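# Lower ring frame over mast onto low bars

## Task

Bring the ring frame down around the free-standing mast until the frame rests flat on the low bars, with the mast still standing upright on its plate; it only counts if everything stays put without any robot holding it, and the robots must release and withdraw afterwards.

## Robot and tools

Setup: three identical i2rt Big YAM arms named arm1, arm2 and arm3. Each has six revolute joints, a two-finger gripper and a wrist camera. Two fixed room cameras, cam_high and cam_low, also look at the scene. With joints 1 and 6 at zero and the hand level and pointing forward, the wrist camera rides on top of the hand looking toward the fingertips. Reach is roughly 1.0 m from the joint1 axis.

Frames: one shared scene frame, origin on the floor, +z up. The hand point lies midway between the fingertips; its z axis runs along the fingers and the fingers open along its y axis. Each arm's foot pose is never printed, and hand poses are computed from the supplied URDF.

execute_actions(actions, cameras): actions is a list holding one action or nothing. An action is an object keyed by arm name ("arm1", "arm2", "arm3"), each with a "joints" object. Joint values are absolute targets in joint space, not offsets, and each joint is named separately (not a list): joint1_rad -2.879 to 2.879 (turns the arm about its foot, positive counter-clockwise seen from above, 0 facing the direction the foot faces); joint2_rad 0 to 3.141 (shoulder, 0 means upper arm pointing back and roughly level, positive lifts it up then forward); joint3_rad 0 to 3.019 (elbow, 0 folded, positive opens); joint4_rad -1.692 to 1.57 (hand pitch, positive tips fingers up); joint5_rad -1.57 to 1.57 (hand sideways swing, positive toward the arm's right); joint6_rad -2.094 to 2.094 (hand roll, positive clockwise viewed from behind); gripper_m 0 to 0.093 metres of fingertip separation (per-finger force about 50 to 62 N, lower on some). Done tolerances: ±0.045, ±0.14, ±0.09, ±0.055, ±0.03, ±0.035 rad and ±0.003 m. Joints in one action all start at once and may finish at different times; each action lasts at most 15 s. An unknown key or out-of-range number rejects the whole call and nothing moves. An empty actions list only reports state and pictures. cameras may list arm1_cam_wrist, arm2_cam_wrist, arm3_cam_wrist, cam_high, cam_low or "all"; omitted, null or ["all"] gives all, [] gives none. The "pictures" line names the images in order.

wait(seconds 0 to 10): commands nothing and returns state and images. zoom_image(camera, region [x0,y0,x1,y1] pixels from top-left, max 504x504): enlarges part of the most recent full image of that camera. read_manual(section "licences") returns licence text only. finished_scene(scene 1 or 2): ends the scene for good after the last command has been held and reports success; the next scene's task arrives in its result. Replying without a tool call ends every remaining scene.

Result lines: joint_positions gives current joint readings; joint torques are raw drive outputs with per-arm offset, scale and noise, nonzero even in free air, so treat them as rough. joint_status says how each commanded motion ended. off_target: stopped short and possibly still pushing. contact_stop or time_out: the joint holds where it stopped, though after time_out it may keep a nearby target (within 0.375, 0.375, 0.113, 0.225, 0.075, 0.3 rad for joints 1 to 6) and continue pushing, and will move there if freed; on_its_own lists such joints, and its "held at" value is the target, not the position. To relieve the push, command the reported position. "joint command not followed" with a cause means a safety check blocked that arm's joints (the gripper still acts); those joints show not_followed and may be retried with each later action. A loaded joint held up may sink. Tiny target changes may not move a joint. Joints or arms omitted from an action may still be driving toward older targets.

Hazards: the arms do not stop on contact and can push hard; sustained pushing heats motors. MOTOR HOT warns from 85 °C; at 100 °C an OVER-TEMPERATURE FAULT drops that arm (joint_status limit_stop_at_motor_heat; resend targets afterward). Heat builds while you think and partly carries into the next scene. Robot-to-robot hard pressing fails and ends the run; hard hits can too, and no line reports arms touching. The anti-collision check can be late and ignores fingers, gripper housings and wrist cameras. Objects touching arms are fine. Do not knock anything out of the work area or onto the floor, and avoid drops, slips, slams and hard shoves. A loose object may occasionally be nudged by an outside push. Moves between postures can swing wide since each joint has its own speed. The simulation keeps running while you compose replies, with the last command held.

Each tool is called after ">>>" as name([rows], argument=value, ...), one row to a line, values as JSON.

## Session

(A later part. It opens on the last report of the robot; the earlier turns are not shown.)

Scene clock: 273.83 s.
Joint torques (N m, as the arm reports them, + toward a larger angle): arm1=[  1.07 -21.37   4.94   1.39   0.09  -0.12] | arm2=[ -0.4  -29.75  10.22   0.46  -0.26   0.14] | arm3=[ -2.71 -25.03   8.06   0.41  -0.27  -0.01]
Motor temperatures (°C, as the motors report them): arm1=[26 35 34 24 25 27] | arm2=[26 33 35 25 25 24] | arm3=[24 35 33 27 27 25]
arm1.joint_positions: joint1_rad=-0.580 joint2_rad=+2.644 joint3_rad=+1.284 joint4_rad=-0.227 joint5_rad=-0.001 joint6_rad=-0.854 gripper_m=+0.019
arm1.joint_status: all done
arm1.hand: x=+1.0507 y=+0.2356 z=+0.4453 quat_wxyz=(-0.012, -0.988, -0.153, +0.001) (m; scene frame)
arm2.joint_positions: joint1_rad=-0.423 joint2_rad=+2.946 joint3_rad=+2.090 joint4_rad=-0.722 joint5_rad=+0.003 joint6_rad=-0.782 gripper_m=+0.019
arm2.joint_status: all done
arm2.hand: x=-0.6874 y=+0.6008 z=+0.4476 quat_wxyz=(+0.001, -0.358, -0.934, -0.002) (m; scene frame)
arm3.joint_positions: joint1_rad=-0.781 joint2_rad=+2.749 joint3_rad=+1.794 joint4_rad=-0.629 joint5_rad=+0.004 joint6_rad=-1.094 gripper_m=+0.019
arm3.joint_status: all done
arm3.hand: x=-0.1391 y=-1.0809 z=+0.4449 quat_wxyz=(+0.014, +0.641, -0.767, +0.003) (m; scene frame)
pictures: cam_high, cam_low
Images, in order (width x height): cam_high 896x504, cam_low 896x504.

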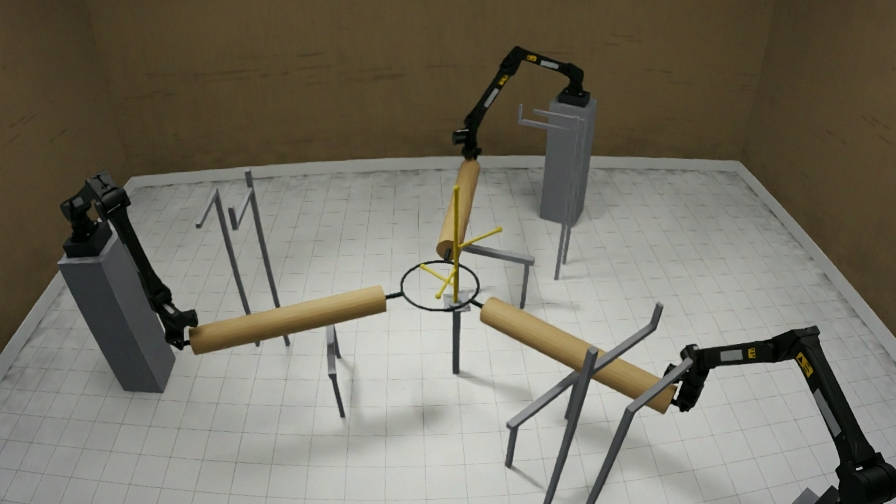

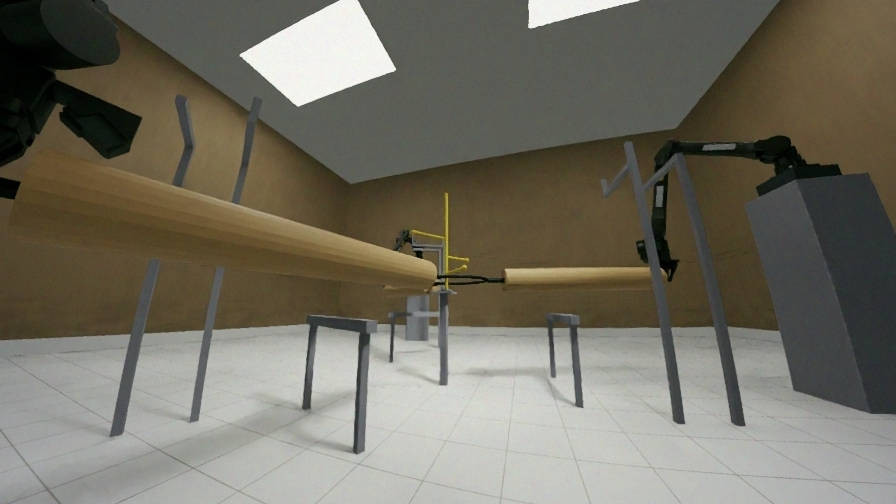

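>>> execute_actions([
  {"arm1":{"joints":{"joint1_rad":-0.507,"joint2_rad":2.705,"joint3_rad":1.439,"joint4_rad":-0.262,"joint6_rad":-0.695}},"arm2":{"joints":{"joint1_rad":-0.408,"joint2_rad":2.808,"joint3_rad":1.654,"joint4_rad":-0.366,"joint6_rad":-0.682}},"arm3":{"joints":{"joint1_rad":-0.562,"joint2_rad":2.653,"joint3_rad":1.489,"joint4_rad":-0.355,"joint6_rad":-0.787}}},
], cameras=["cam_high","cam_low"])

>>> zoom_image(camera="cam_high", region=[370, 200, 550, 360])

Scene clock: 291.57 s.
Joint torques (N m, as the arm reports them, + toward a larger angle): arm1=[  1.66 -22.41   4.51   0.64   0.01   0.03] | arm2=[  0.88 -27.82   3.44   0.75  -0.34   0.22] | arm3=[ -2.43 -23.92   4.11   0.63  -0.3    0.12]
Motor temperatures (°C, as the motors report them): arm1=[26 34 33 24 25 27] | arm2=[26 34 36 25 25 24] | arm3=[24 35 33 27 27 25]
arm1.joint_positions: joint1_rad=-0.510 joint2_rad=+2.742 joint3_rad=+1.420 joint4_rad=-0.267 joint5_rad=+0.000 joint6_rad=-0.704 gripper_m=+0.019
arm1.joint_status: all done
arm1.hand: x=+1.0134 y=+0.2181 z=+0.4128 quat_wxyz=(-0.011, -0.993, -0.114, -0.001) (m; scene frame)
arm2.joint_positions: joint1_rad=-0.417 joint2_rad=+2.853 joint3_rad=+1.650 joint4_rad=-0.378 joint5_rad=+0.006 joint6_rad=-0.695 gripper_m=+0.019
arm2.joint_status: all done
arm2.hand: x=-0.6911 y=+0.7167 z=+0.4151 quat_wxyz=(+0.003, -0.395, -0.919, -0.003) (m; scene frame)
arm3.joint_positions: joint1_rad=-0.560 joint2_rad=+2.704 joint3_rad=+1.477 joint4_rad=-0.360 joint5_rad=+0.005 joint6_rad=-0.792 gripper_m=+0.019
arm3.joint_status: all done
arm3.hand: x=-0.2765 y=-1.0054 z=+0.4138 quat_wxyz=(+0.015, +0.609, -0.793, +0.005) (m; scene frame)
pictures: cam_high, cam_low
Images, in order (width x height): cam_high 896x504, cam_low 896x504.

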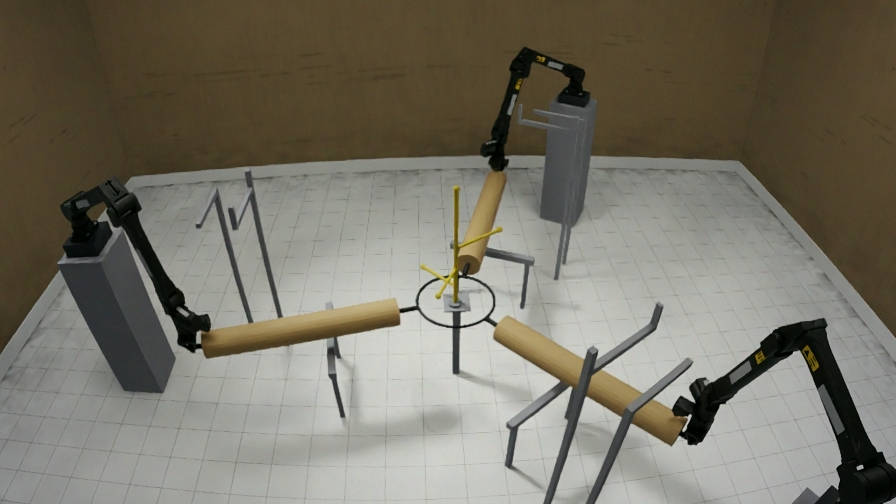

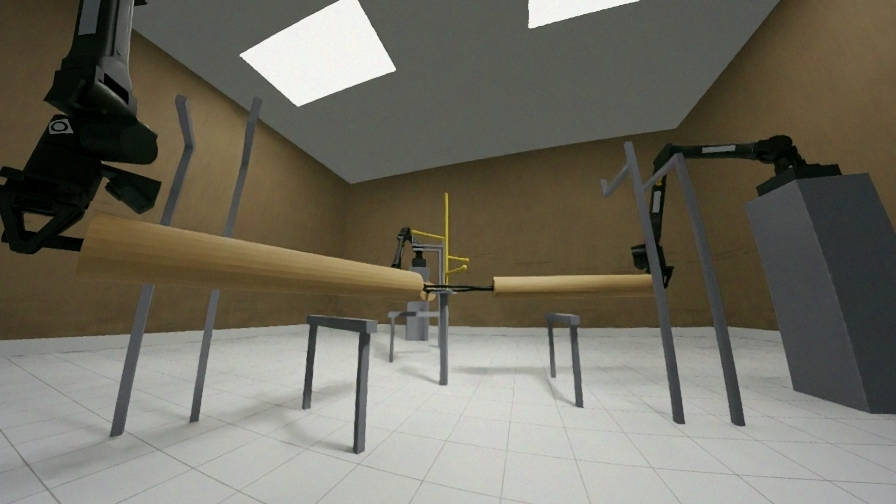

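Region (370, 200, 550, 360) of cam_high's 896x504 image, scaled by 2.800, with more detail than that image has.

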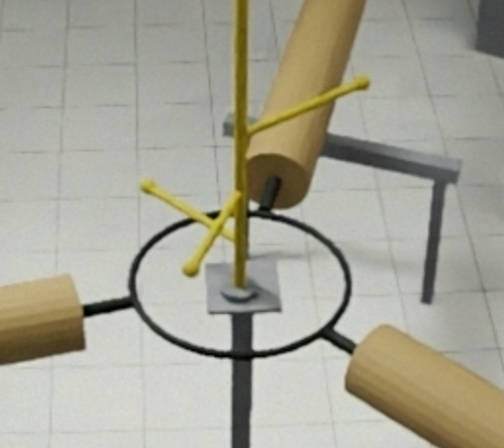

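>>> execute_actions([
  {"arm1":{"joints":{"joint2_rad":2.877,"joint3_rad":1.586,"joint4_rad":-0.23}},"arm2":{"joints":{"joint1_rad":-0.414,"joint2_rad":3.012,"joint3_rad":1.854,"joint4_rad":-0.366}},"arm3":{"joints":{"joint2_rad":2.835,"joint3_rad":1.633,"joint4_rad":-0.326}}},
], cameras=["cam_high","cam_low"])

>>> zoom_image(camera="cam_low", region=[290, 270, 610, 350])

Scene clock: 305.90 s.
Joint torques (N m, as the arm reports them, + toward a larger angle): arm1=[  1.74 -22.32   4.88   1.05   0.08   0.03] | arm2=[ -0.23 -25.52   5.99   0.38  -0.17   0.23] | arm3=[ -1.97 -22.32   4.92   0.75  -0.45   0.2 ]
Motor temperatures (°C, as the motors report them): arm1=[26 35 33 24 25 27] | arm2=[26 34 34 25 25 24] | arm3=[24 35 32 27 27 25]
arm1.joint_positions: joint1_rad=-0.510 joint2_rad=+2.913 joint3_rad=+1.559 joint4_rad=-0.245 joint5_rad=+0.000 joint6_rad=-0.707 gripper_m=+0.019
arm1.joint_status: all done
arm1.hand: x=+1.0171 y=+0.2147 z=+0.3452 quat_wxyz=(-0.014, -0.993, -0.115, -0.005) (m; scene frame)
arm2.joint_positions: joint1_rad=-0.415 joint2_rad=+3.026 joint3_rad=+1.822 joint4_rad=-0.369 joint5_rad=+0.003 joint6_rad=-0.696 gripper_m=+0.019
arm2.joint_status: all done
arm2.hand: x=-0.6888 y=+0.7139 z=+0.3485 quat_wxyz=(+0.000, -0.394, -0.919, +0.000) (m; scene frame)
arm3.joint_positions: joint1_rad=-0.565 joint2_rad=+2.857 joint3_rad=+1.607 joint4_rad=-0.333 joint5_rad=+0.009 joint6_rad=-0.801 gripper_m=+0.019
arm3.joint_status: all done
arm3.hand: x=-0.2726 y=-1.0071 z=+0.3531 quat_wxyz=(+0.013, +0.611, -0.791, +0.007) (m; scene frame)
pictures: cam_high, cam_low
Images, in order (width x height): cam_high 896x504, cam_low 896x504.

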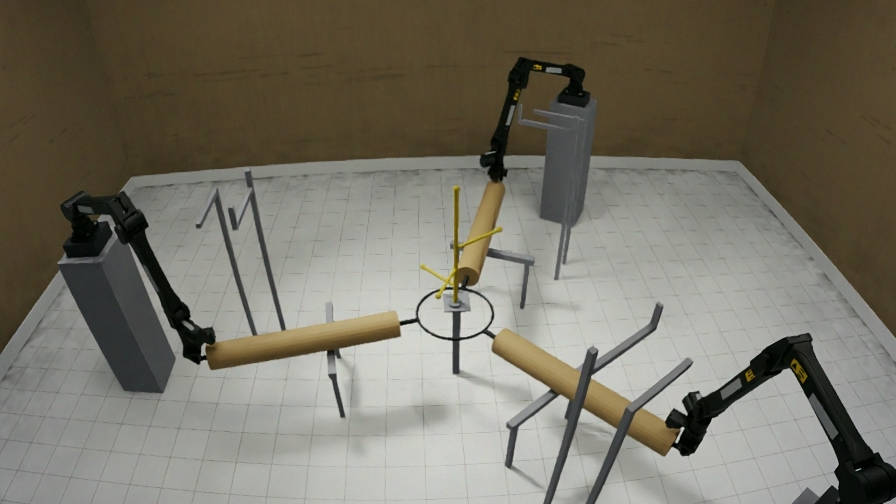

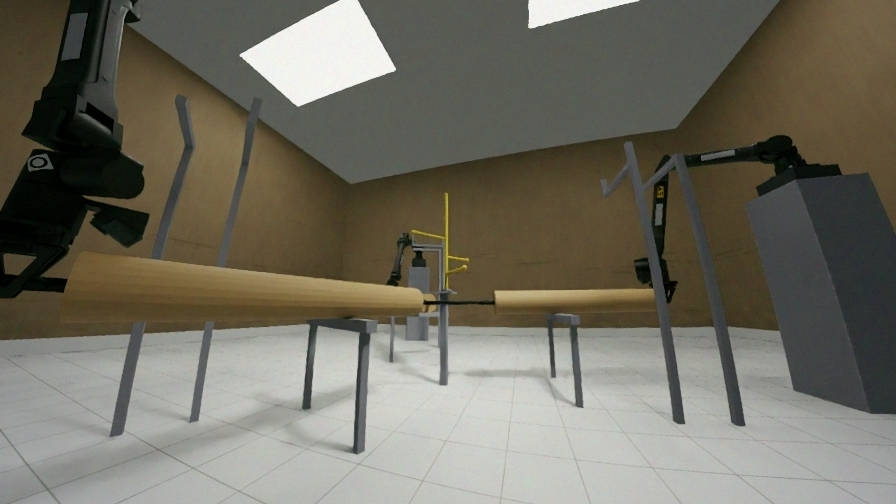

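Region (290, 270, 610, 350) of cam_low's 896x504 image, scaled by 1.575, with more detail than that image has; it fills the top 126 rows of this view, and the rest is white.

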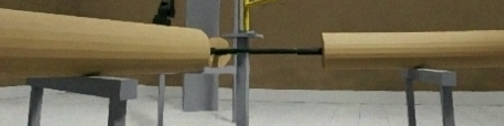

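>>> zoom_image(camera="cam_low", region=[300, 285, 460, 340])

>>> zoom_image(camera="cam_low", region=[520, 295, 600, 335])

Region (300, 285, 460, 340) of cam_low's 896x504 image, scaled by 3.150, with more detail than that image has; it fills the top 173 rows of this view, and the rest is white.

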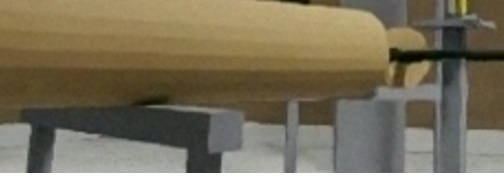

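Region (520, 295, 600, 335) of cam_low's 896x504 image, scaled by 6.300, with more detail than that image has.

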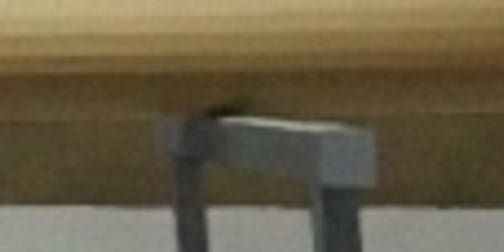

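Seat gently first, then release.

>>> execute_actions([
  {"arm1":{"joints":{"joint2_rad":2.912,"joint3_rad":1.572}},"arm2":{"joints":{"joint2_rad":3.045,"joint3_rad":1.84}},"arm3":{"joints":{"joint2_rad":2.868,"joint3_rad":1.62}}},
], cameras=["cam_low"])

Scene clock: 311.67 s.
Joint torques (N m, as the arm reports them, + toward a larger angle): arm1=[  1.82 -19.87   3.6    1.07   0.05   0.03] | arm2=[ -1.01 -22.32   5.04   0.5   -0.18   0.24] | arm3=[ -1.81 -19.81   3.98   0.72  -0.46   0.21]
Motor temperatures (°C, as the motors report them): arm1=[26 35 33 24 25 27] | arm2=[26 34 34 25 25 24] | arm3=[24 35 32 27 27 25]
arm1.joint_positions: joint1_rad=-0.510 joint2_rad=+2.913 joint3_rad=+1.559 joint4_rad=-0.245 joint5_rad=+0.000 joint6_rad=-0.707 gripper_m=+0.019
arm1.joint_status: all done
arm1.hand: x=+1.0175 y=+0.2145 z=+0.3448 quat_wxyz=(-0.014, -0.993, -0.115, -0.005) (m; scene frame)
arm2.joint_positions: joint1_rad=-0.415 joint2_rad=+3.027 joint3_rad=+1.822 joint4_rad=-0.369 joint5_rad=+0.003 joint6_rad=-0.696 gripper_m=+0.019
arm2.joint_status: all done
arm2.hand: x=-0.6889 y=+0.7146 z=+0.3479 quat_wxyz=(+0.000, -0.394, -0.919, -0.001) (m; scene frame)
arm3.joint_positions: joint1_rad=-0.565 joint2_rad=+2.857 joint3_rad=+1.607 joint4_rad=-0.333 joint5_rad=+0.009 joint6_rad=-0.801 gripper_m=+0.019
arm3.joint_status: all done
arm3.hand: x=-0.2728 y=-1.0072 z=+0.3529 quat_wxyz=(+0.014, +0.611, -0.791, +0.007) (m; scene frame)
pictures: cam_low
Images, in order (width x height): cam_low 896x504.

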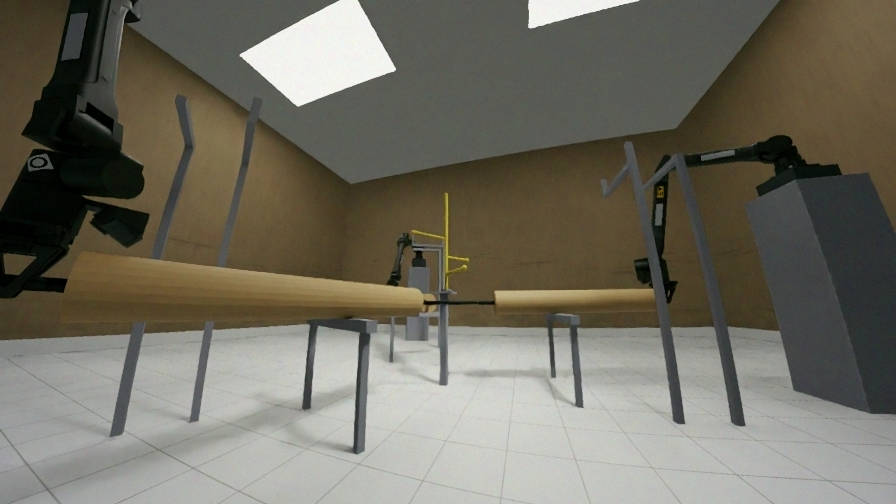

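Resting on the bars. Release.

>>> execute_actions([
  {"arm1":{"joints":{"gripper_m":0.09}},"arm2":{"joints":{"joint2_rad":3.035,"joint3_rad":1.83,"gripper_m":0.09}},"arm3":{"joints":{"gripper_m":0.09}}},
], cameras=["arm1_cam_wrist","arm2_cam_wrist","arm3_cam_wrist"])

Scene clock: 314.37 s.
Joint torques (N m, as the arm reports them, + toward a larger angle): arm1=[  1.88 -19.95   3.65   0.94   0.06   0.  ] | arm2=[ -0.15 -24.4    3.91   0.52  -0.13   0.2 ] | arm3=[ -1.82 -19.46   3.87   0.77  -0.26   0.21]
Motor temperatures (°C, as the motors report them): arm1=[26 35 33 24 25 27] | arm2=[26 33 33 25 25 24] | arm3=[24 35 32 27 27 25]
arm1.joint_positions: joint1_rad=-0.510 joint2_rad=+2.913 joint3_rad=+1.560 joint4_rad=-0.245 joint5_rad=+0.000 joint6_rad=-0.704 gripper_m=+0.090
arm1.joint_status: all done
arm1.hand: x=+1.0171 y=+0.2147 z=+0.3449 quat_wxyz=(-0.014, -0.993, -0.114, -0.005) (m; scene frame)
arm2.joint_positions: joint1_rad=-0.415 joint2_rad=+3.027 joint3_rad=+1.822 joint4_rad=-0.369 joint5_rad=+0.002 joint6_rad=-0.692 gripper_m=+0.090
arm2.joint_status: all done
arm2.hand: x=-0.6888 y=+0.7146 z=+0.3479 quat_wxyz=(+0.000, -0.396, -0.918, -0.001) (m; scene frame)
arm3.joint_positions: joint1_rad=-0.565 joint2_rad=+2.857 joint3_rad=+1.608 joint4_rad=-0.333 joint5_rad=+0.004 joint6_rad=-0.801 gripper_m=+0.090
arm3.joint_status: all done
arm3.hand: x=-0.2721 y=-1.0060 z=+0.3531 quat_wxyz=(+0.012, +0.611, -0.791, +0.005) (m; scene frame)
pictures: arm1_cam_wrist, arm2_cam_wrist, arm3_cam_wrist
Images, in order (width x height): arm1_cam_wrist 896x504, arm2_cam_wrist 896x504, arm3_cam_wrist 896x504.

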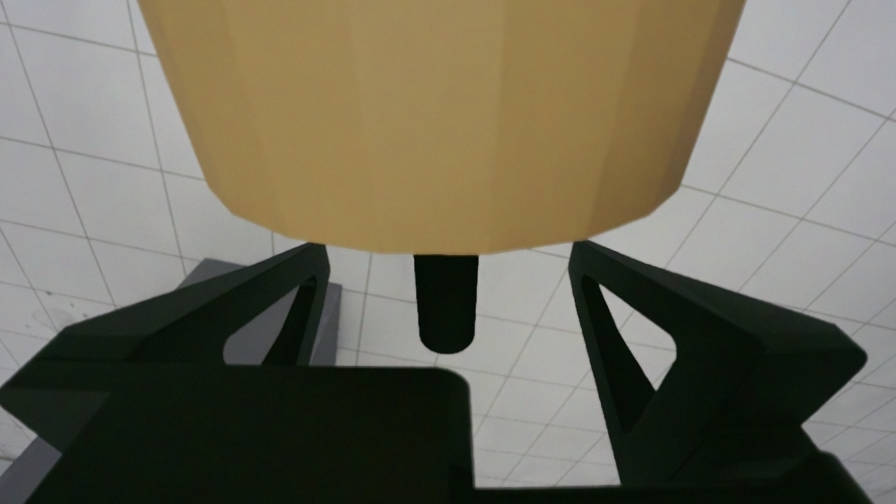

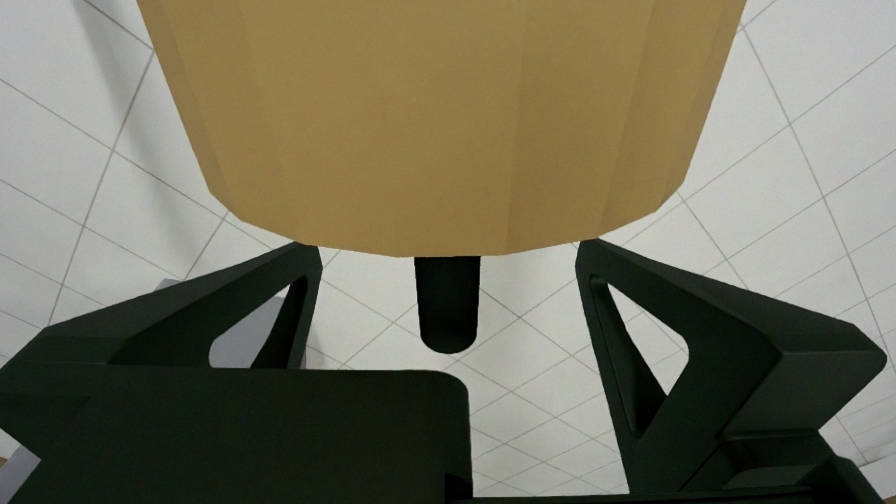

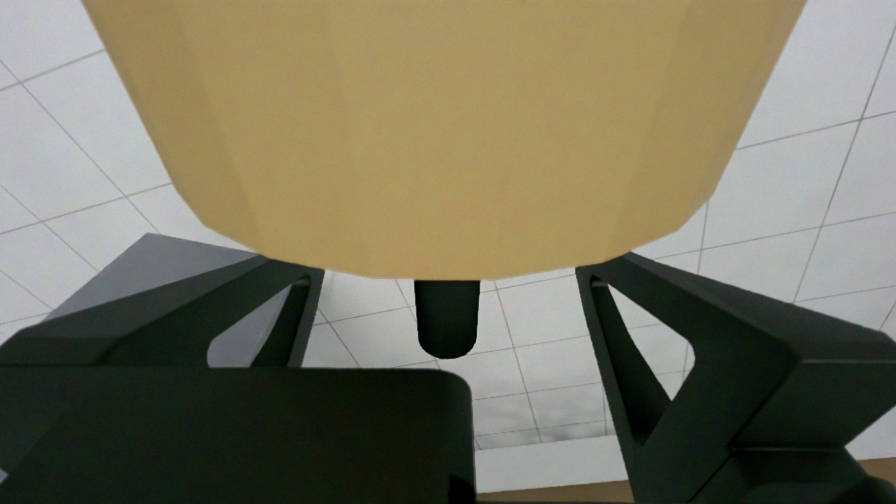

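>>> execute_actions([
  {"arm1":{"joints":{"joint2_rad":2.36,"joint3_rad":0.97}},"arm2":{"joints":{"joint2_rad":2.48,"joint3_rad":1.23}},"arm3":{"joints":{"joint2_rad":2.31,"joint3_rad":1.02}}},
], cameras=["cam_high","cam_low"])

Scene clock: 319.43 s.
Joint torques (N m, as the arm reports them, + toward a larger angle): arm1=[  1.81 -16.03   2.42   0.7    0.04   0.01] | arm2=[ -0.83 -19.2    2.84   0.36  -0.14   0.17] | arm3=[ -1.96 -15.26   3.02   0.62  -0.25   0.19]
Motor temperatures (°C, as the motors report them): arm1=[26 34 33 24 25 27] | arm2=[26 33 33 25 25 24] | arm3=[24 34 32 27 27 25]
arm1.joint_positions: joint1_rad=-0.510 joint2_rad=+2.351 joint3_rad=+0.967 joint4_rad=-0.241 joint5_rad=+0.000 joint6_rad=-0.703 gripper_m=+0.090
arm1.joint_status: all done
arm1.hand: x=+1.0971 y=+0.1773 z=+0.5442 quat_wxyz=(-0.021, -0.993, -0.114, -0.016) (m; scene frame)
arm2.joint_positions: joint1_rad=-0.415 joint2_rad=+2.460 joint3_rad=+1.233 joint4_rad=-0.369 joint5_rad=+0.002 joint6_rad=-0.692 gripper_m=+0.090
arm2.joint_status: all done
arm2.hand: x=-0.6934 y=+0.7750 z=+0.5548 quat_wxyz=(+0.005, -0.396, -0.918, -0.011) (m; scene frame)
arm3.joint_positions: joint1_rad=-0.565 joint2_rad=+2.285 joint3_rad=+1.017 joint4_rad=-0.331 joint5_rad=+0.004 joint6_rad=-0.801 gripper_m=+0.090
arm3.joint_status: all done
arm3.hand: x=-0.3531 y=-1.0495 z=+0.5528 quat_wxyz=(+0.021, +0.611, -0.791, +0.004) (m; scene frame)
pictures: cam_high, cam_low
Images, in order (width x height): cam_high 896x504, cam_low 896x504.

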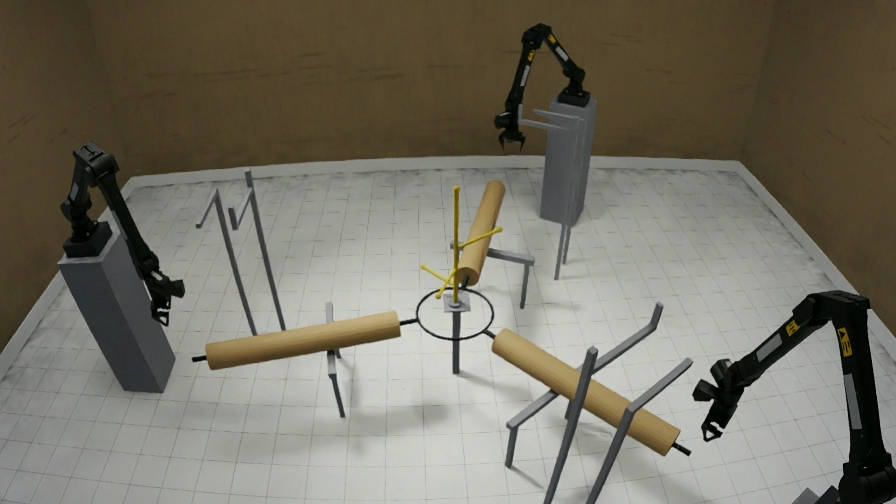

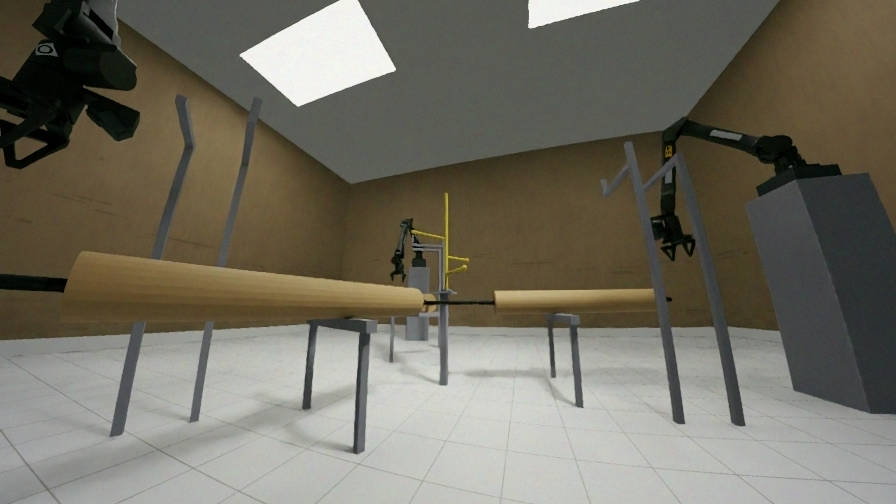

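>>> execute_actions([
  {"arm1":{"joints":{"joint1_rad":-0.95,"joint2_rad":2.2}},"arm2":{"joints":{"joint1_rad":-0.9,"joint2_rad":2.25,"joint3_rad":1.05}},"arm3":{"joints":{"joint1_rad":-1.0,"joint2_rad":2.15,"joint3_rad":0.95}}},
], cameras=["cam_high"])

>>> finished_scene(scene=2)

Scene clock: 323.33 s.
Joint torques (N m, as the arm reports them, + toward a larger angle): arm1=[  1.28 -16.25   3.74   1.18   0.     0.  ] | arm2=[ -0.27 -17.43   3.31   0.52  -0.12   0.18] | arm3=[ -1.79 -15.32   3.66   0.79  -0.13   0.2 ]
Motor temperatures (°C, as the motors report them): arm1=[26 34 33 24 25 27] | arm2=[26 33 33 25 25 24] | arm3=[24 34 31 27 27 25]
arm1.joint_positions: joint1_rad=-0.952 joint2_rad=+2.202 joint3_rad=+0.968 joint4_rad=-0.241 joint5_rad=+0.000 joint6_rad=-0.702 gripper_m=+0.090
arm1.joint_status: all done
arm1.hand: x=+1.1746 y=+0.3551 z=+0.6011 quat_wxyz=(+0.028, -0.993, +0.108, +0.038) (m; scene frame)
arm2.joint_positions: joint1_rad=-0.902 joint2_rad=+2.229 joint3_rad=+1.056 joint4_rad=-0.368 joint5_rad=+0.001 joint6_rad=-0.690 gripper_m=+0.090
arm2.joint_status: all done
arm2.hand: x=-0.9144 y=+0.8339 z=+0.6335 quat_wxyz=(-0.005, -0.606, -0.795, +0.014) (m; scene frame)
arm3.joint_positions: joint1_rad=-1.005 joint2_rad=+2.136 joint3_rad=+0.951 joint4_rad=-0.331 joint5_rad=+0.001 joint6_rad=-0.800 gripper_m=+0.090
arm3.joint_status: all done
arm3.hand: x=-0.2882 y=-1.2267 z=+0.6075 quat_wxyz=(-0.020, +0.423, -0.906, +0.016) (m; scene frame)
pictures: cam_high
Images, in order (width x height): cam_high 896x504.

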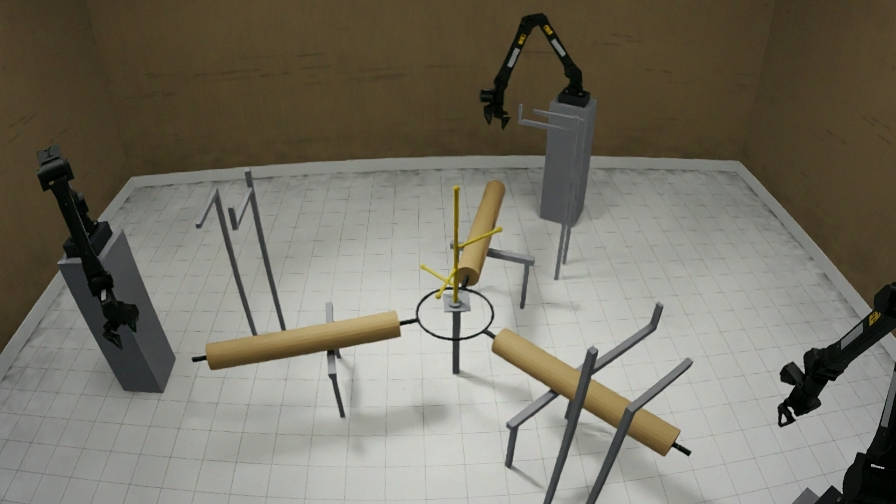

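The scene is finished: the task was done.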